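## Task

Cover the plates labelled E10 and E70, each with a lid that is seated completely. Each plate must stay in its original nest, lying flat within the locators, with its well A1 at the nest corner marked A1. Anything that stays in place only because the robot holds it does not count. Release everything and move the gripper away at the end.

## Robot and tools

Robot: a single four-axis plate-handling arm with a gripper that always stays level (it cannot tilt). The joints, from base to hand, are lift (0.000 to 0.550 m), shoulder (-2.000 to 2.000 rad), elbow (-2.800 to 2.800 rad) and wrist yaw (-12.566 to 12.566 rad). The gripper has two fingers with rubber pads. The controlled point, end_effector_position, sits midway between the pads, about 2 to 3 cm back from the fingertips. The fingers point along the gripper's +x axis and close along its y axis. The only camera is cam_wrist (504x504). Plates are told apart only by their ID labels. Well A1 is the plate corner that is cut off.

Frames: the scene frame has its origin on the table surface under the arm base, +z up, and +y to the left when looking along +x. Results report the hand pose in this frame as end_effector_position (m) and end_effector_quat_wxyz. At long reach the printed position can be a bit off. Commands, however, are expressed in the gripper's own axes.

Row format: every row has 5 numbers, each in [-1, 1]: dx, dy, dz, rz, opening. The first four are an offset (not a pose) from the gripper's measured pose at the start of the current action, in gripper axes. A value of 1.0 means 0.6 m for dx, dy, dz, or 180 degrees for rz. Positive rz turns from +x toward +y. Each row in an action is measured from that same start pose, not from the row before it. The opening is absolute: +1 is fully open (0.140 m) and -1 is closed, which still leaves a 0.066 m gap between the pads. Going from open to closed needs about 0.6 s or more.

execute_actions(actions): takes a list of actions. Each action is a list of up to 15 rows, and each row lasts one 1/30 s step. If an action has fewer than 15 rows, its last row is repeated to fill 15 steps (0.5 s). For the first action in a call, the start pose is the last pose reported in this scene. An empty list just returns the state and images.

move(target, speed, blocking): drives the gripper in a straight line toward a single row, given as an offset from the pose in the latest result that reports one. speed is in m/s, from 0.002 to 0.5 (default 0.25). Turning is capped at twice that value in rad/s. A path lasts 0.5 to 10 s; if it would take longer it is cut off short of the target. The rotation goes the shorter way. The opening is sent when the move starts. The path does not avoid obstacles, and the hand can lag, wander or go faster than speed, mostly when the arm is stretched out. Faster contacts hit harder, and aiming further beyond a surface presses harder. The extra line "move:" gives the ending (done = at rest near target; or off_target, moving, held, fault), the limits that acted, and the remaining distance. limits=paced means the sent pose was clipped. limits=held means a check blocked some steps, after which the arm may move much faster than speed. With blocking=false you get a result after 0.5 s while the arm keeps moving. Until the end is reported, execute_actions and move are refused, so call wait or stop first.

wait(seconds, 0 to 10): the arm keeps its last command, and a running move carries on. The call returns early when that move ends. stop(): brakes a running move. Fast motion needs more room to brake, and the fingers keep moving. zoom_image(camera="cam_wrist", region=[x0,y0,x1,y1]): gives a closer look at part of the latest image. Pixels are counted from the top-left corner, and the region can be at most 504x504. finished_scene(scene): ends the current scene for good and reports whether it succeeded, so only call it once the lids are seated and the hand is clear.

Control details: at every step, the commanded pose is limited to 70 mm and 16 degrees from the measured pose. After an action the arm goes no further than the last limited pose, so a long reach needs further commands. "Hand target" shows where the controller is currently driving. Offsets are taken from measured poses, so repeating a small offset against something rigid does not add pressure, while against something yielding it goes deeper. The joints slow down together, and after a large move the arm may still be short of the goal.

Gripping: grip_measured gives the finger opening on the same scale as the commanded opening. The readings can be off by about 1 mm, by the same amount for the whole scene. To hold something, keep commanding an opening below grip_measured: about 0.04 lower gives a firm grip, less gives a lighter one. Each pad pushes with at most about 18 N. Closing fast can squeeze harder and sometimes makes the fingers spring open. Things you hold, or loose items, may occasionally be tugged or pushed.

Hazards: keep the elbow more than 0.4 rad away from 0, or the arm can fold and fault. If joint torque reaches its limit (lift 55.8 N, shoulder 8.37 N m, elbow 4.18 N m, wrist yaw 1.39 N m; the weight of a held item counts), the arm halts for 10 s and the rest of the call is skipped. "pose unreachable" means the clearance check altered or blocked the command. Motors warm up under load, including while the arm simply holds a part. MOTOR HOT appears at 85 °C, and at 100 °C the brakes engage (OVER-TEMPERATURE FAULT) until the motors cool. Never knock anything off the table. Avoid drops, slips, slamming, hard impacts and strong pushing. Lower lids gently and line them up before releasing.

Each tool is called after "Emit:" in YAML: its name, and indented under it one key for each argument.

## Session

Emit:
execute_actions:
  actions: []

Scene clock: 0.00 s.
end_effector_position=(+0.5569, -0.1822, +0.3909) grip_measured=+1.00 end_effector_quat_wxyz=(+0.829, +0.000, +0.000, +0.559)
Joint positions: [ 0.386 -0.289  2.117 -0.642  0.14 ]
Hand target: +0.557, -0.182, +0.391; +0.829, +0.000, +0.000, +0.559

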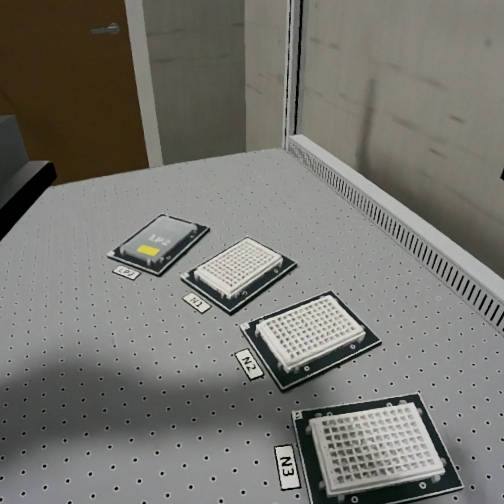

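Emit:
zoom_image:
  camera: "cam_wrist"
  region: [95, 200, 305, 325]

Emit:
zoom_image:
  camera: "cam_wrist"
  region: [225, 280, 395, 400]

Emit:
zoom_image:
  camera: "cam_wrist"
  region: [175, 230, 305, 320]

Region (95, 200, 305, 325) of cam_wrist's 504x504 image, scaled by 2.400, with more detail than that image has; it fills the top 300 rows of this view, and the rest is white.

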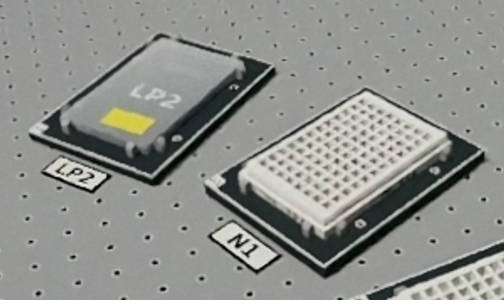

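Region (225, 280, 395, 400) of cam_wrist's 504x504 image, scaled by 2.965, with more detail than that image has; it fills the top 356 rows of this view, and the rest is white.

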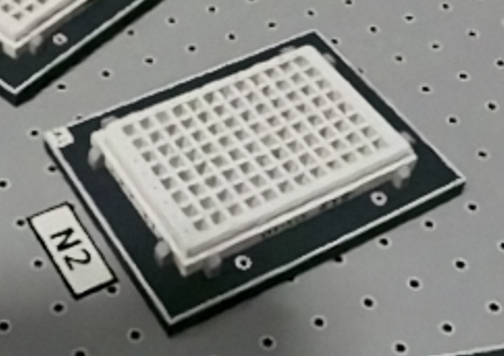

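Region (175, 230, 305, 320) of cam_wrist's 504x504 image, scaled by 3.877, with more detail than that image has; it fills the top 349 rows of this view, and the rest is white.

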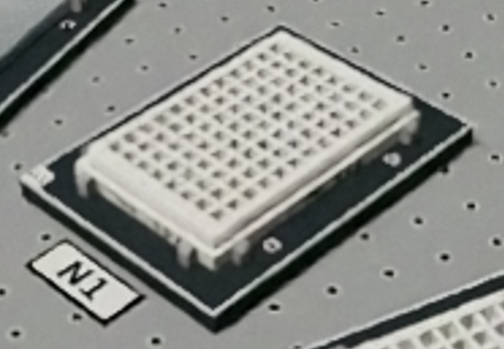

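Emit:
move:
  target: [0.2219, 0.2389, -0.4015, -0.383, 1]
  speed: 0.5

Scene clock: 3.00 s.
end_effector_position=(+0.4740, -0.0049, +0.1499) grip_measured=+1.00 end_effector_quat_wxyz=(+1.000, +0.000, +0.000, -0.008)
Joint positions: [ 0.145  1.01   0.603 -1.63   0.14 ]
Hand target: +0.474, -0.005, +0.150; +1.000, +0.000, +0.000, -0.008
Off the commanded pose: 0.000 m, 0 deg.
move: done

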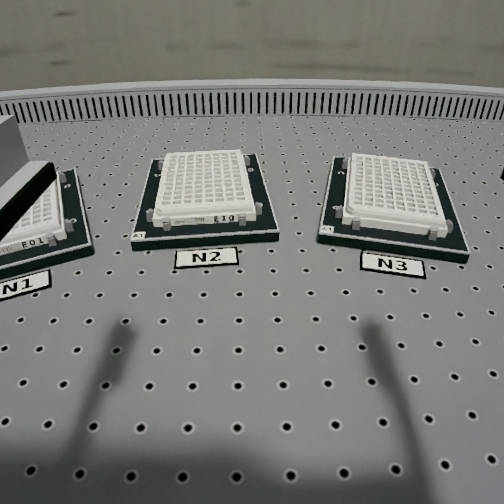

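Emit:
zoom_image:
  camera: "cam_wrist"
  region: [120, 140, 290, 260]

Emit:
zoom_image:
  camera: "cam_wrist"
  region: [305, 140, 480, 270]

Emit:
zoom_image:
  camera: "cam_wrist"
  region: [0, 160, 120, 290]

Region (120, 140, 290, 260) of cam_wrist's 504x504 image, scaled by 2.965, with more detail than that image has; it fills the top 356 rows of this view, and the rest is white.

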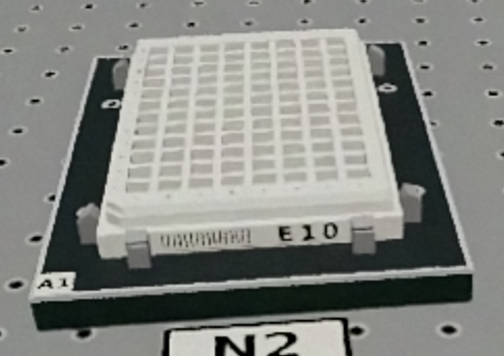

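Region (305, 140, 480, 270) of cam_wrist's 504x504 image, scaled by 2.880, with more detail than that image has; it fills the top 374 rows of this view, and the rest is white.

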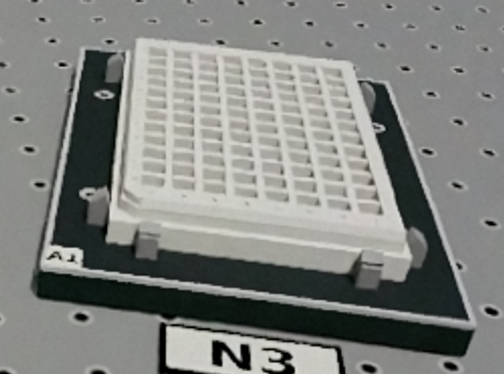

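Region (0, 160, 120, 290) of cam_wrist's 504x504 image, scaled by 3.877, with more detail than that image has; it fills the left 465 columns of this view, and the rest is white.

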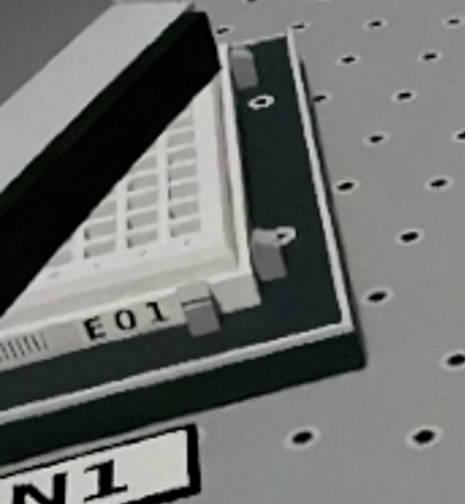

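Emit:
move:
  target: [-0.0614, -0.4098, -0.05, -0.239, 1]
  speed: 0.5

Scene clock: 6.17 s.
end_effector_position=(+0.4331, -0.2502, +0.1199) grip_measured=+1.00 end_effector_quat_wxyz=(+0.927, +0.000, +0.000, -0.374)
Joint positions: [ 0.115  0.204  0.858 -1.829  0.14 ]
Hand target: +0.433, -0.250, +0.120; +0.927, +0.000, +0.000, -0.374
Off the commanded pose: 0.000 m, 0 deg.
move: done

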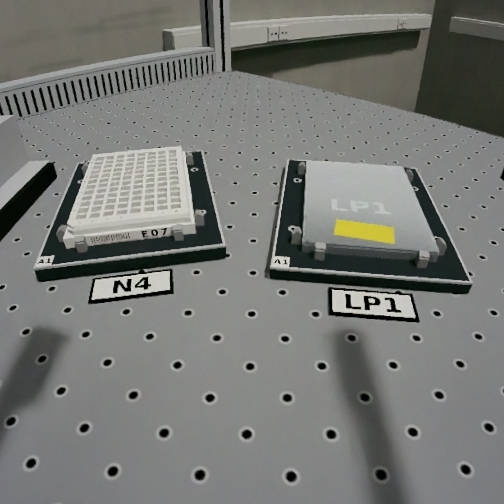

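Emit:
zoom_image:
  camera: "cam_wrist"
  region: [260, 150, 480, 300]

Emit:
zoom_image:
  camera: "cam_wrist"
  region: [30, 140, 235, 290]

Region (260, 150, 480, 300) of cam_wrist's 504x504 image, scaled by 2.291, with more detail than that image has; it fills the top 344 rows of this view, and the rest is white.

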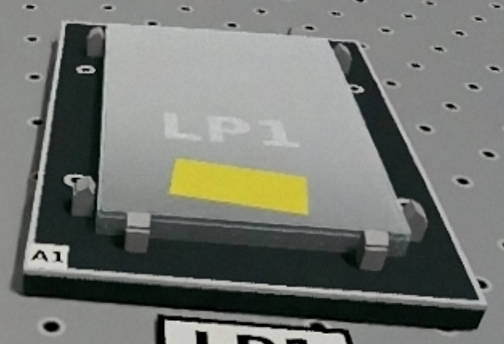

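Region (30, 140, 235, 290) of cam_wrist's 504x504 image, scaled by 2.459, with more detail than that image has; it fills the top 369 rows of this view, and the rest is white.

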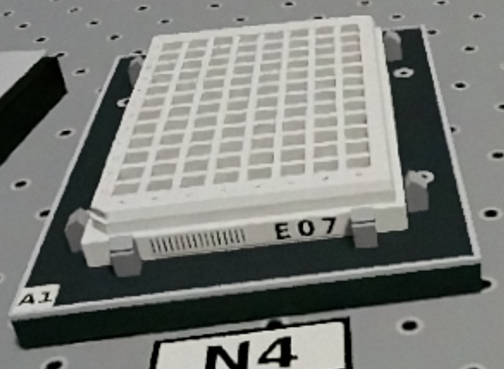

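Emit:
move:
  target: [0.2755, -0.1237, -0.1, -0.0411, 0.1]
  speed: 0.4

Emit:
zoom_image:
  camera: "cam_wrist"
  region: [50, 150, 250, 450]

Emit:
zoom_image:
  camera: "cam_wrist"
  region: [304, 150, 504, 450]

Scene clock: 8.27 s.
end_effector_position=(+0.5006, -0.4184, +0.0599) grip_measured=+0.10 end_effector_quat_wxyz=(+0.901, +0.000, +0.000, -0.433)
Joint positions: [ 0.055 -0.257  1.692 -2.33   0.107]
Hand target: +0.501, -0.418, +0.060; +0.901, +0.000, +0.000, -0.433
Off the commanded pose: 0.000 m, 0 deg.
move: done

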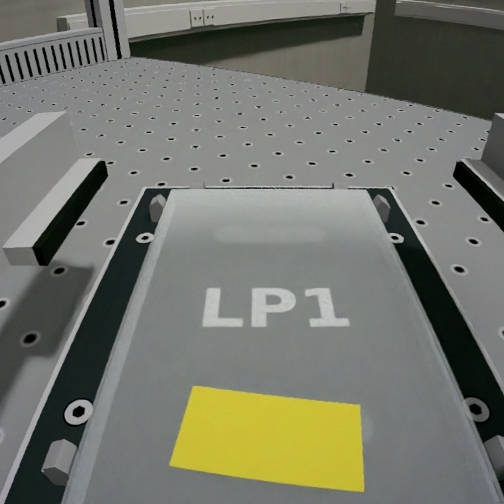

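Region (50, 150, 250, 450) of cam_wrist's 504x504 image, scaled by 1.680, with more detail than that image has.

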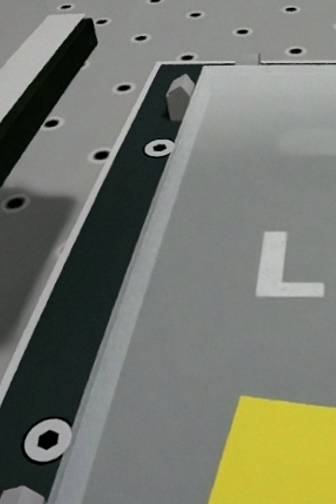

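Region (304, 150, 504, 450) of cam_wrist's 504x504 image, scaled by 1.680, with more detail than that image has.

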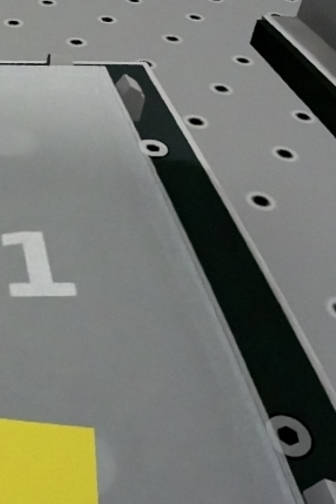

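Emit:
move:
  target: [0.0033, 0.0035, -0.055, 0, -0.33]
  speed: 0.09

Emit:
zoom_image:
  camera: "cam_wrist"
  region: [120, 105, 280, 225]

Emit:
zoom_image:
  camera: "cam_wrist"
  region: [280, 105, 440, 225]

Scene clock: 9.80 s.
end_effector_position=(+0.5034, -0.4186, +0.0269) grip_measured=-0.33 end_effector_quat_wxyz=(+0.901, +0.000, +0.000, -0.433)
Joint positions: [ 0.022 -0.257  1.703 -2.342  0.091]
Hand target: +0.503, -0.419, +0.027; +0.901, +0.000, +0.000, -0.433
Off the commanded pose: 0.000 m, 0 deg.
move: done

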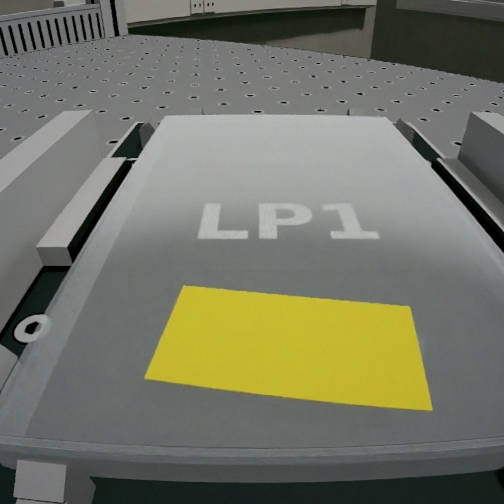

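Region (120, 105, 280, 225) of cam_wrist's 504x504 image, scaled by 3.150, with more detail than that image has; it fills the top 378 rows of this view, and the rest is white.

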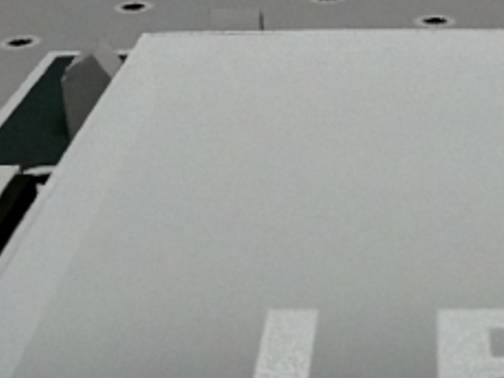

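Region (280, 105, 440, 225) of cam_wrist's 504x504 image, scaled by 3.150, with more detail than that image has; it fills the top 378 rows of this view, and the rest is white.

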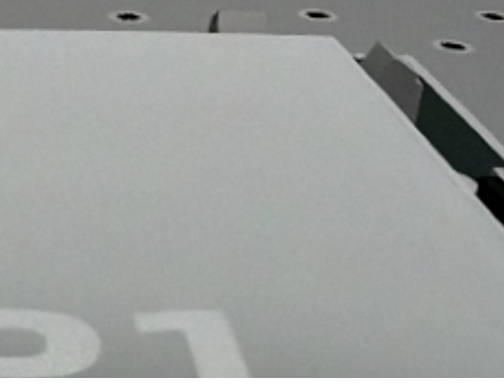

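Emit:
execute_actions:
  actions:
    - [[0,0,0,0,-0.36],[0,0,0,0,-0.385],[0,0,0,0,-0.41],[0,0,0,0,-0.43],[0,0,0,0,-0.445],[0,0,0,0,-0.46],[0,0,0,0,-0.47],[0,0,0,0,-0.48],[0,0,0,0,-0.49],[0,0,0,0,-0.50],[0,0,0,0,-0.51],[0,0,0,0,-0.52],[0,0,0,0,-0.53],[0,0,0,0,-0.535]]

Scene clock: 10.67 s.
end_effector_position=(+0.5034, -0.4186, +0.0269) grip_measured=-0.49 end_effector_quat_wxyz=(+0.901, +0.000, +0.000, -0.433)
Joint positions: [ 0.022 -0.257  1.703 -2.342  0.085]
Hand target: +0.503, -0.419, +0.027; +0.901, +0.000, +0.000, -0.433
Off the commanded pose: 0.000 m, 0 deg.

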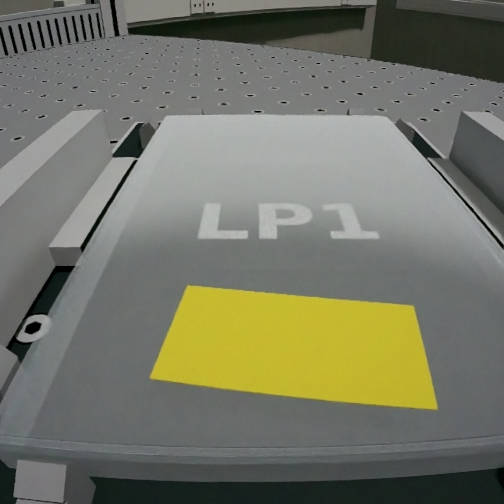

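Emit:
execute_actions:
  actions:
    - [[0,0,0.002,0,-0.535],[0,0,0.006,0,-0.535],[0,0,0.011,0,-0.535],[0,0,0.017,0,-0.535],[0,0,0.023,0,-0.535],[0,0,0.029,0,-0.535],[0,0,0.035,0,-0.535],[0,0,0.041,0,-0.535],[0,0,0.046,0,-0.535],[0,0,0.05,0,-0.535]]

Emit:
move:
  target: [-0.1545, 0.5688, -0.005, 0.2052, -0.535]
  speed: 0.35

Scene clock: 11.83 s.
end_effector_position=(+0.5034, -0.4186, +0.0569) grip_measured=-0.49 end_effector_quat_wxyz=(+0.901, +0.000, +0.000, -0.433)
Joint positions: [ 0.052 -0.257  1.703 -2.342  0.085]
Hand target: +0.503, -0.419, +0.057; +0.901, +0.000, +0.000, -0.433
Off the commanded pose: 0.000 m, 0 deg.

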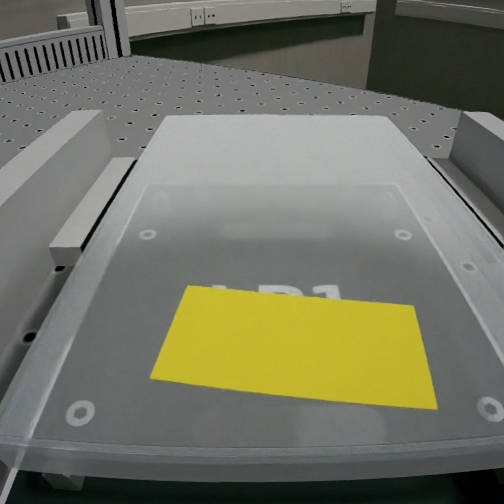

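Scene clock: 13.23 s.
end_effector_position=(+0.7120, -0.1328, +0.0539) grip_measured=-0.49 end_effector_quat_wxyz=(+0.992, +0.000, +0.000, -0.125)
Joint positions: [ 0.049  0.356  1.832 -2.439  0.085]
Hand target: +0.712, -0.133, +0.054; +0.992, +0.000, +0.000, -0.125
Off the commanded pose: 0.000 m, 0 deg.
move: done

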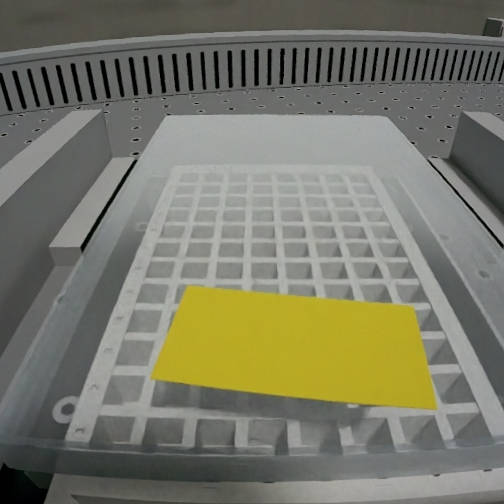

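Emit:
zoom_image:
  camera: "cam_wrist"
  region: [120, 150, 280, 290]

Emit:
zoom_image:
  camera: "cam_wrist"
  region: [260, 150, 420, 290]

Emit:
zoom_image:
  camera: "cam_wrist"
  region: [200, 400, 360, 504]

Emit:
zoom_image:
  camera: "cam_wrist"
  region: [30, 380, 210, 504]

Region (120, 150, 280, 290) of cam_wrist's 504x504 image, scaled by 3.150, with more detail than that image has; it fills the top 441 rows of this view, and the rest is white.

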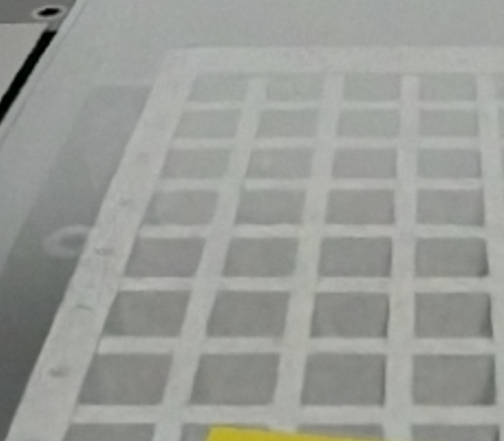

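Region (260, 150, 420, 290) of cam_wrist's 504x504 image, scaled by 3.150, with more detail than that image has; it fills the top 441 rows of this view, and the rest is white.

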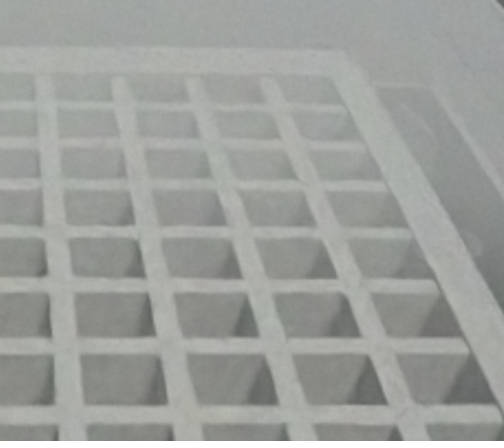

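Region (200, 400, 360, 504) of cam_wrist's 504x504 image, scaled by 3.150, with more detail than that image has; it fills the top 328 rows of this view, and the rest is white.

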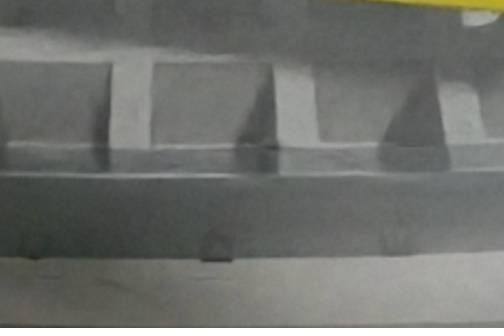

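Region (30, 380, 210, 504) of cam_wrist's 504x504 image, scaled by 2.800, with more detail than that image has; it fills the top 347 rows of this view, and the rest is white.

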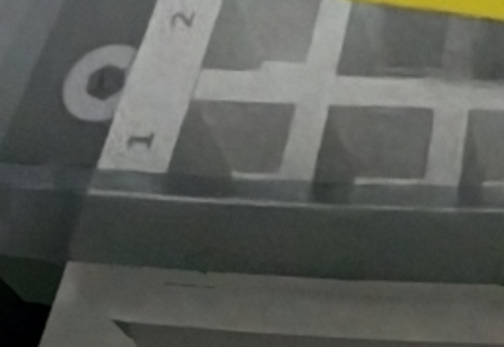

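Emit:
move:
  target: [-0.0025, 0.00175, -0.0098, -0.0006, -0.535]
  speed: 0.04

Emit:
zoom_image:
  camera: "cam_wrist"
  region: [200, 400, 360, 504]

Emit:
zoom_image:
  camera: "cam_wrist"
  region: [120, 105, 280, 225]

Emit:
zoom_image:
  camera: "cam_wrist"
  region: [280, 105, 440, 225]

Scene clock: 15.40 s.
end_effector_position=(+0.7109, -0.1315, +0.0480) grip_measured=-0.49 end_effector_quat_wxyz=(+0.992, +0.000, +0.000, -0.126)
Joint positions: [ 0.043  0.363  1.823 -2.439  0.085]
Hand target: +0.711, -0.131, +0.048; +0.992, +0.000, +0.000, -0.126
Off the commanded pose: 0.000 m, 0 deg.
move: done

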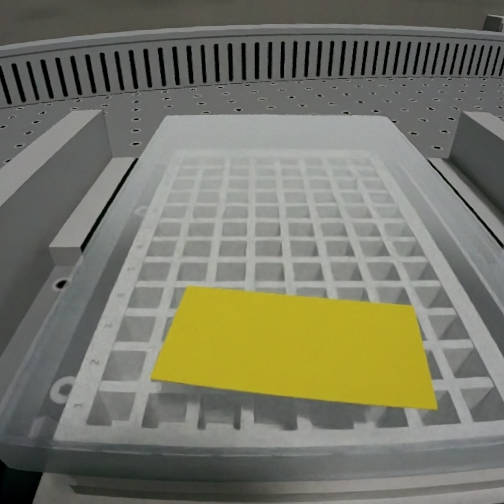

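Region (200, 400, 360, 504) of cam_wrist's 504x504 image, scaled by 3.150, with more detail than that image has; it fills the top 328 rows of this view, and the rest is white.

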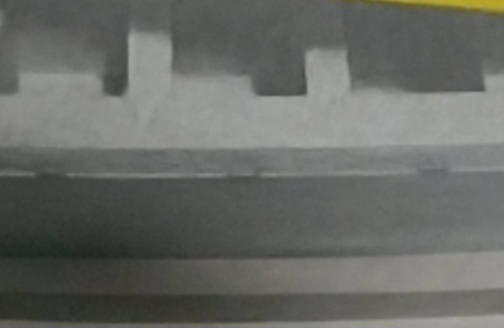

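Region (120, 105, 280, 225) of cam_wrist's 504x504 image, scaled by 3.150, with more detail than that image has; it fills the top 378 rows of this view, and the rest is white.

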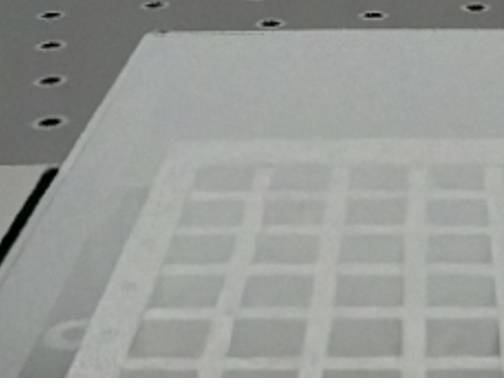

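Region (280, 105, 440, 225) of cam_wrist's 504x504 image, scaled by 3.150, with more detail than that image has; it fills the top 378 rows of this view, and the rest is white.

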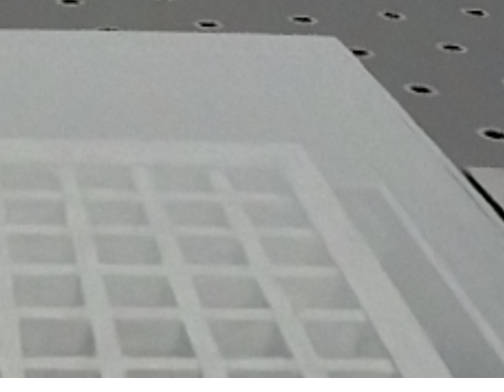

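Emit:
move:
  target: [0, 0.0004, -0.0182, 0, -0.535]
  speed: 0.018

Scene clock: 16.43 s.
end_effector_position=(+0.7109, -0.1313, +0.0374) grip_measured=-0.49 end_effector_quat_wxyz=(+0.992, +0.000, +0.000, -0.126)
Joint positions: [ 0.032  0.364  1.823 -2.439  0.085]
Hand target: +0.711, -0.131, +0.037; +0.992, +0.000, +0.000, -0.126
Off the commanded pose: 0.000 m, 0 deg.
move: done

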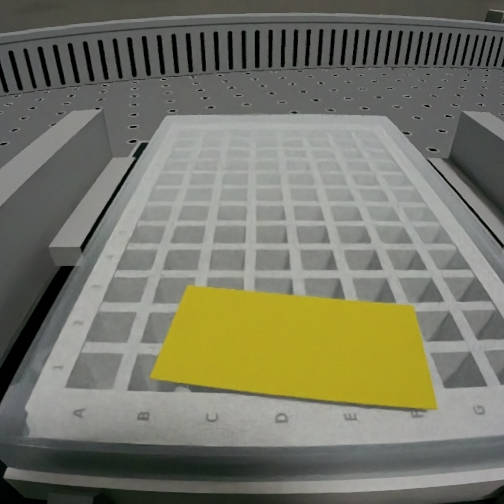

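Emit:
execute_actions:
  actions:
    - [[0,0,0.0002,0,-0.52],[0,0,0.0002,0,-0.5],[0,0,0.0002,0,-0.48],[0,0,0.0002,0,-0.45],[0,0,0.0002,0,-0.4],[0,0,0.0002,0,-0.35],[0,0,0.0002,0,-0.3],[0,0,0.0002,0,-0.3],[0,0,0.004,0,-0.3],[0,0,0.01,0,-0.3],[0,0,0.018,0,-0.3],[0,0,0.026,0,-0.3],[0,0,0.034,0,-0.3],[0,0,0.042,0,-0.3],[0,0,0.05,0,-0.3]]

Emit:
move:
  target: [-0.4324, 0.7307, 0.017, 0.3135, 0.1]
  speed: 0.5

Scene clock: 18.03 s.
end_effector_position=(+0.7109, -0.1313, +0.0596) grip_measured=-0.30 end_effector_quat_wxyz=(+0.992, +0.000, +0.000, -0.126)
Joint positions: [ 0.055  0.364  1.823 -2.439  0.092]
Hand target: +0.711, -0.131, +0.067; +0.992, +0.000, +0.000, -0.126
Off the commanded pose: 0.008 m, 0 deg.

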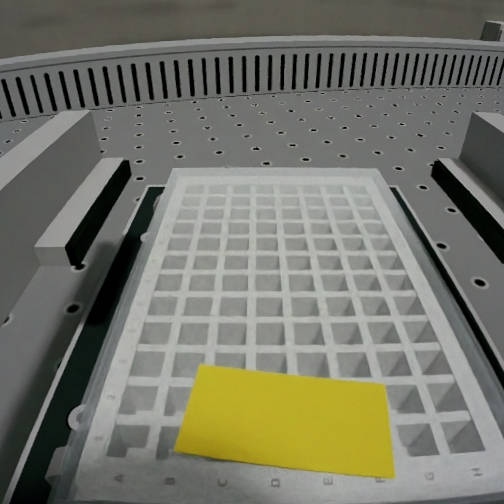

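Scene clock: 19.63 s.
end_effector_position=(+0.5692, +0.3579, +0.0698) grip_measured=+0.10 end_effector_quat_wxyz=(+0.934, +0.000, +0.000, +0.358)
Joint positions: [ 0.065  1.39   1.705 -2.363  0.107]
Hand target: +0.569, +0.358, +0.070; +0.934, +0.000, +0.000, +0.358
Off the commanded pose: 0.000 m, 0 deg.
move: done; limits=paced

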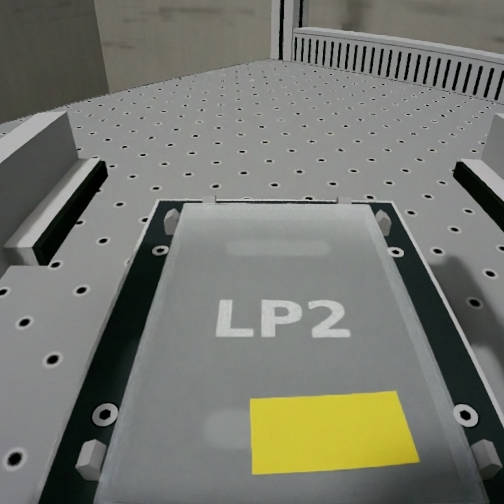

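Emit:
zoom_image:
  camera: "cam_wrist"
  region: [80, 190, 250, 440]

Emit:
zoom_image:
  camera: "cam_wrist"
  region: [320, 190, 490, 440]

Region (80, 190, 250, 440) of cam_wrist's 504x504 image, scaled by 2.016, with more detail than that image has; it fills the left 343 columns of this view, and the rest is white.

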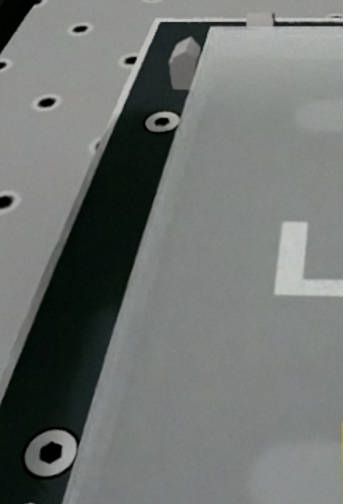

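Region (320, 190, 490, 440) of cam_wrist's 504x504 image, scaled by 2.016, with more detail than that image has; it fills the left 343 columns of this view, and the rest is white.

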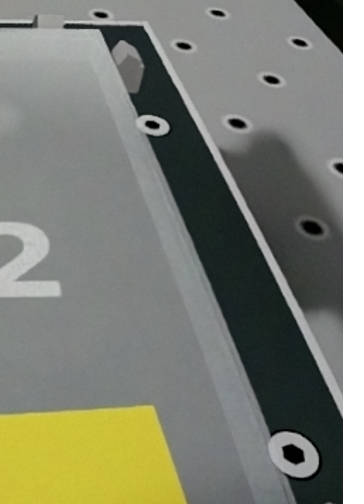

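Emit:
move:
  target: [0.0105, -0.002, -0.0715, -0.0047, -0.3]
  speed: 0.1

Scene clock: 21.17 s.
end_effector_position=(+0.5747, +0.3612, +0.0269) grip_measured=-0.30 end_effector_quat_wxyz=(+0.936, +0.000, +0.000, +0.351)
Joint positions: [ 0.022  1.376  1.743 -2.401  0.092]
Hand target: +0.575, +0.361, +0.027; +0.936, +0.000, +0.000, +0.351
Off the commanded pose: 0.000 m, 0 deg.
move: done

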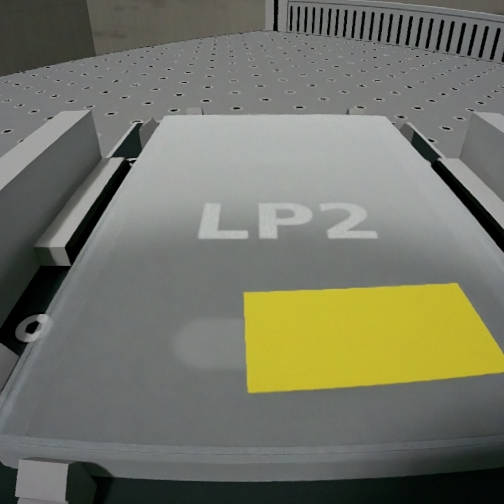

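Emit:
execute_actions:
  actions:
    - [[0,0,0,0,-0.34],[0,0,0,0,-0.37],[0,0,0,0,-0.40],[0,0,0,0,-0.425],[0,0,0,0,-0.445],[0,0,0,0,-0.46],[0,0,0,0,-0.47],[0,0,0,0,-0.48],[0,0,0,0,-0.49],[0,0,0,0,-0.50],[0,0,0,0,-0.51],[0,0,0,0,-0.52],[0,0,0,0,-0.53],[0,0,0,0,-0.535]]
    - [[0,0,0,0,-0.535],[0,0,0.002,0,-0.535],[0,0,0.006,0,-0.535],[0,0,0.011,0,-0.535],[0,0,0.017,0,-0.535],[0,0,0.023,0,-0.535],[0,0,0.029,0,-0.535],[0,0,0.035,0,-0.535],[0,0,0.041,0,-0.535],[0,0,0.046,0,-0.535],[0,0,0.05,0,-0.535]]

Scene clock: 22.70 s.
end_effector_position=(+0.5747, +0.3612, +0.0569) grip_measured=-0.49 end_effector_quat_wxyz=(+0.936, +0.000, +0.000, +0.351)
Joint positions: [ 0.052  1.376  1.743 -2.401  0.085]
Hand target: +0.575, +0.361, +0.057; +0.936, +0.000, +0.000, +0.351
Off the commanded pose: 0.000 m, 0 deg.

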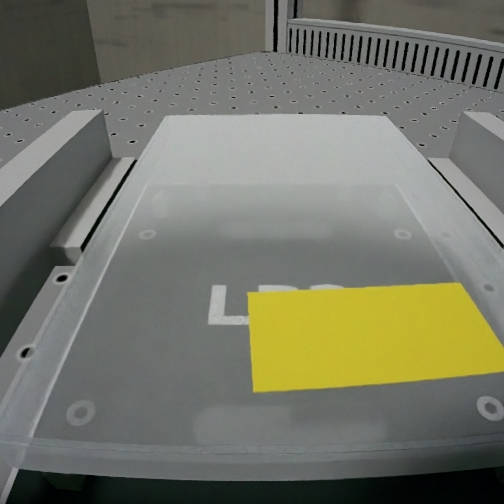

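Emit:
move:
  target: [-0.1573, -0.5593, -0.0148, -0.1986, -0.535]
  speed: 0.35

Emit:
zoom_image:
  camera: "cam_wrist"
  region: [200, 400, 360, 504]

Emit:
zoom_image:
  camera: "cam_wrist"
  region: [120, 105, 280, 225]

Emit:
zoom_image:
  camera: "cam_wrist"
  region: [280, 105, 440, 225]

Scene clock: 24.57 s.
end_effector_position=(+0.7242, +0.0462, +0.0481) grip_measured=-0.49 end_effector_quat_wxyz=(+0.999, +0.000, +0.000, +0.047)
Joint positions: [ 0.043  0.682  1.819 -2.408  0.085]
Hand target: +0.724, +0.046, +0.048; +0.999, +0.000, +0.000, +0.047
Off the commanded pose: 0.000 m, 0 deg.
move: done

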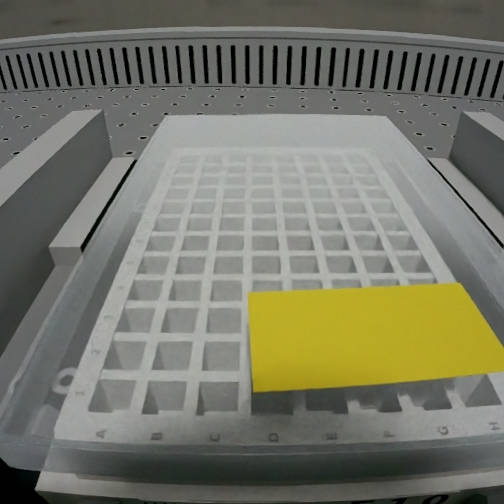

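Region (200, 400, 360, 504) of cam_wrist's 504x504 image, scaled by 3.150, with more detail than that image has; it fills the top 328 rows of this view, and the rest is white.

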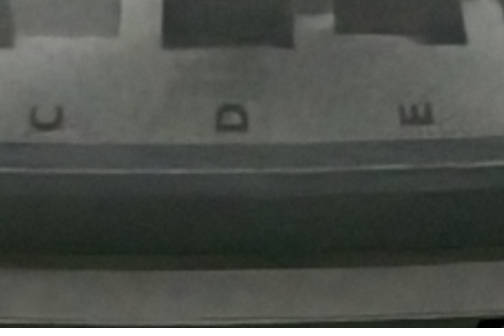

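Region (120, 105, 280, 225) of cam_wrist's 504x504 image, scaled by 3.150, with more detail than that image has; it fills the top 378 rows of this view, and the rest is white.

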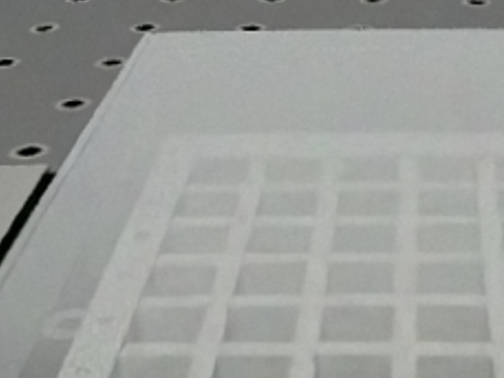

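Region (280, 105, 440, 225) of cam_wrist's 504x504 image, scaled by 3.150, with more detail than that image has; it fills the top 378 rows of this view, and the rest is white.

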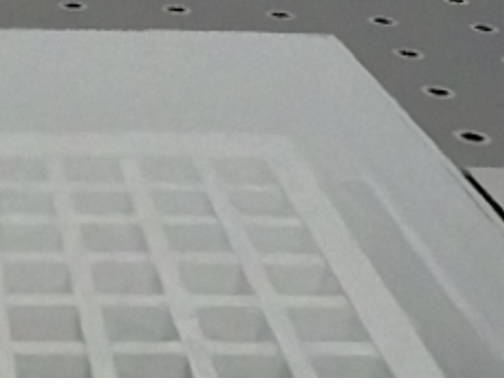

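Emit:
move:
  target: [0.0045, 0.0016, 0, 0.0015, -0.535]
  speed: 0.04

Emit:
zoom_image:
  camera: "cam_wrist"
  region: [200, 400, 360, 504]

Emit:
zoom_image:
  camera: "cam_wrist"
  region: [120, 105, 280, 225]

Emit:
zoom_image:
  camera: "cam_wrist"
  region: [280, 105, 440, 225]

Scene clock: 26.00 s.
end_effector_position=(+0.7268, +0.0475, +0.0481) grip_measured=-0.49 end_effector_quat_wxyz=(+0.999, +0.000, +0.000, +0.049)
Joint positions: [ 0.043  0.675  1.836 -2.413  0.085]
Hand target: +0.727, +0.047, +0.048; +0.999, +0.000, +0.000, +0.049
Off the commanded pose: 0.000 m, 0 deg.
move: done

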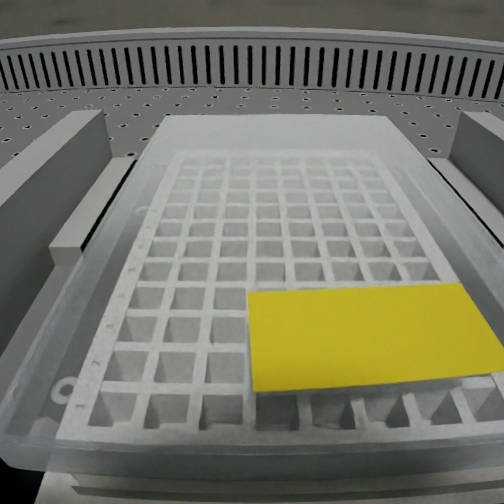

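Region (200, 400, 360, 504) of cam_wrist's 504x504 image, scaled by 3.150, with more detail than that image has; it fills the top 328 rows of this view, and the rest is white.

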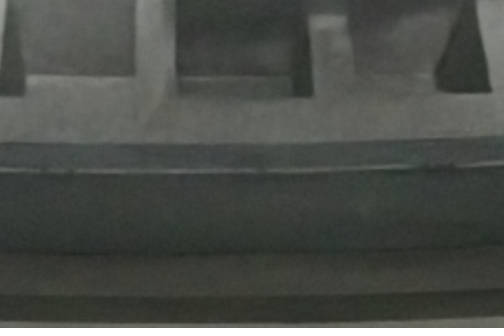

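Region (120, 105, 280, 225) of cam_wrist's 504x504 image, scaled by 3.150, with more detail than that image has; it fills the top 378 rows of this view, and the rest is white.

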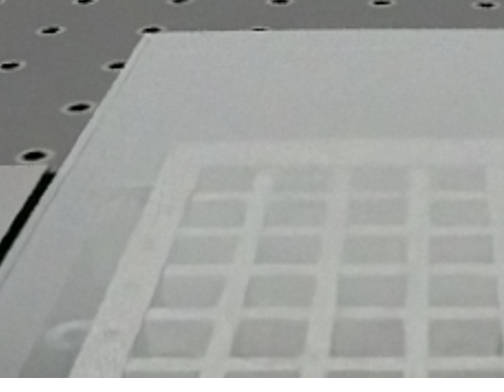

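Region (280, 105, 440, 225) of cam_wrist's 504x504 image, scaled by 3.150, with more detail than that image has; it fills the top 378 rows of this view, and the rest is white.

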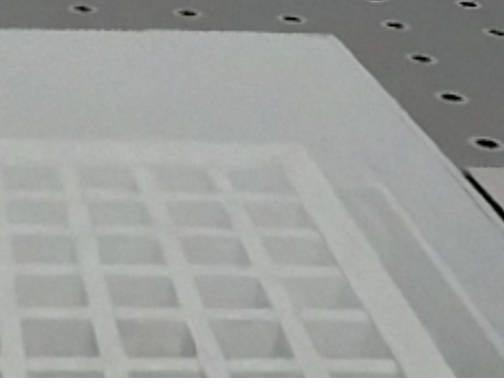

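Emit:
move:
  target: [-0.0004, 0, -0.0183, 0, -0.535]
  speed: 0.018

Scene clock: 27.07 s.
end_effector_position=(+0.7266, +0.0474, +0.0374) grip_measured=-0.49 end_effector_quat_wxyz=(+0.999, +0.000, +0.000, +0.049)
Joint positions: [ 0.032  0.676  1.835 -2.412  0.085]
Hand target: +0.727, +0.047, +0.037; +0.999, +0.000, +0.000, +0.049
Off the commanded pose: 0.000 m, 0 deg.
move: done

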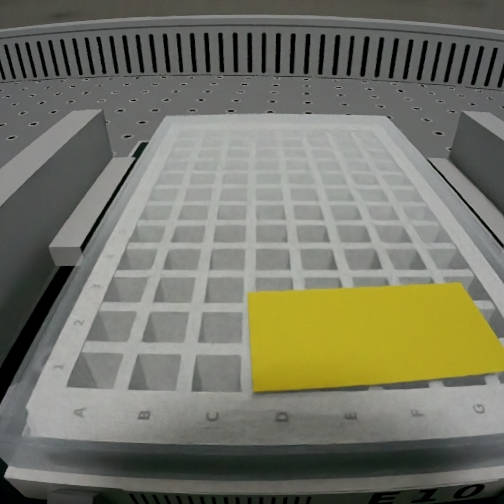

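Emit:
execute_actions:
  actions:
    - [[0,0,0.0002,0,-0.52],[0,0,0.0002,0,-0.5],[0,0,0.0002,0,-0.48],[0,0,0.0002,0,-0.45],[0,0,0.0002,0,-0.4],[0,0,0.0002,0,-0.35],[0,0,0.0002,0,-0.3],[0,0,0.0002,0,-0.3],[0,0,0.004,0,-0.3],[0,0,0.01,0,-0.3],[0,0,0.018,0,-0.3],[0,0,0.026,0,-0.3],[0,0,0.034,0,-0.3],[0,0,0.042,0,-0.3],[0,0,0.05,0,-0.3]]

Emit:
move:
  target: [-0.34, -0.1, 0.12, -0.055, 1]
  speed: 0.4

Scene clock: 27.93 s.
end_effector_position=(+0.7266, +0.0474, +0.0596) grip_measured=-0.30 end_effector_quat_wxyz=(+0.999, +0.000, +0.000, +0.049)
Joint positions: [ 0.055  0.676  1.835 -2.412  0.092]
Hand target: +0.727, +0.047, +0.067; +0.999, +0.000, +0.000, +0.049
Off the commanded pose: 0.008 m, 0 deg.

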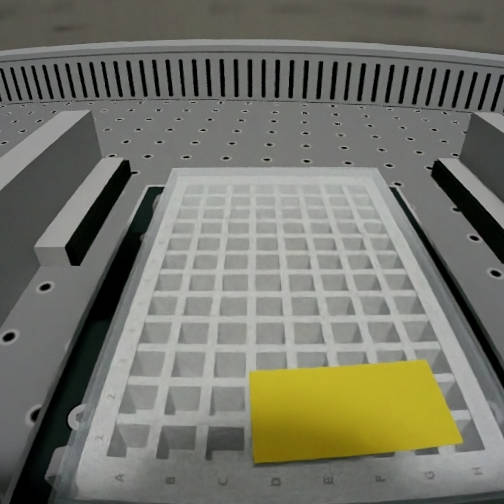

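Scene clock: 28.97 s.
end_effector_position=(+0.5294, -0.0324, +0.1316) grip_measured=+1.00 end_effector_quat_wxyz=(+0.999, +0.000, +0.000, -0.037)
Joint positions: [ 0.127  0.878  0.843 -1.796  0.14 ]
Hand target: +0.529, -0.032, +0.132; +0.999, +0.000, +0.000, -0.037
Off the commanded pose: 0.000 m, 0 deg.
move: done

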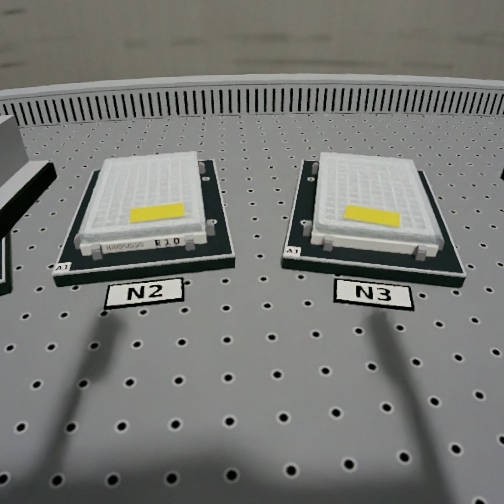

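Emit:
zoom_image:
  camera: "cam_wrist"
  region: [270, 140, 480, 295]

Emit:
zoom_image:
  camera: "cam_wrist"
  region: [45, 140, 245, 295]

Region (270, 140, 480, 295) of cam_wrist's 504x504 image, scaled by 2.400, with more detail than that image has; it fills the top 372 rows of this view, and the rest is white.

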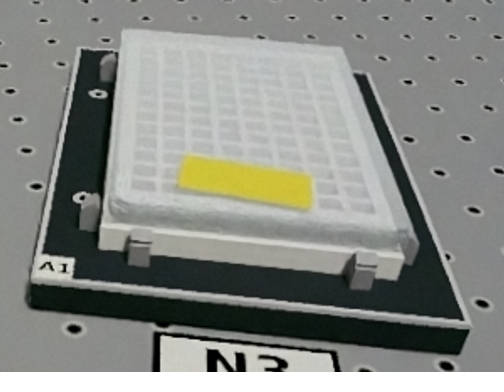

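Region (45, 140, 245, 295) of cam_wrist's 504x504 image, scaled by 2.520, with more detail than that image has; it fills the top 391 rows of this view, and the rest is white.

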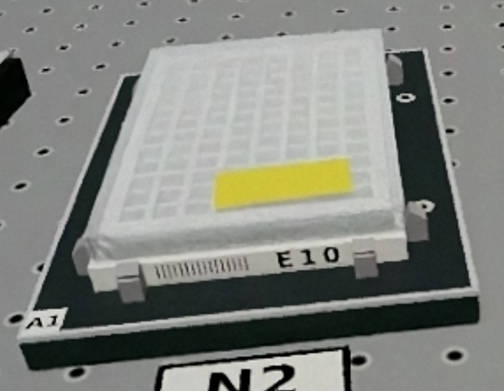

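Emit:
finished_scene:
  scene: 2

The scene is finished: the task was done.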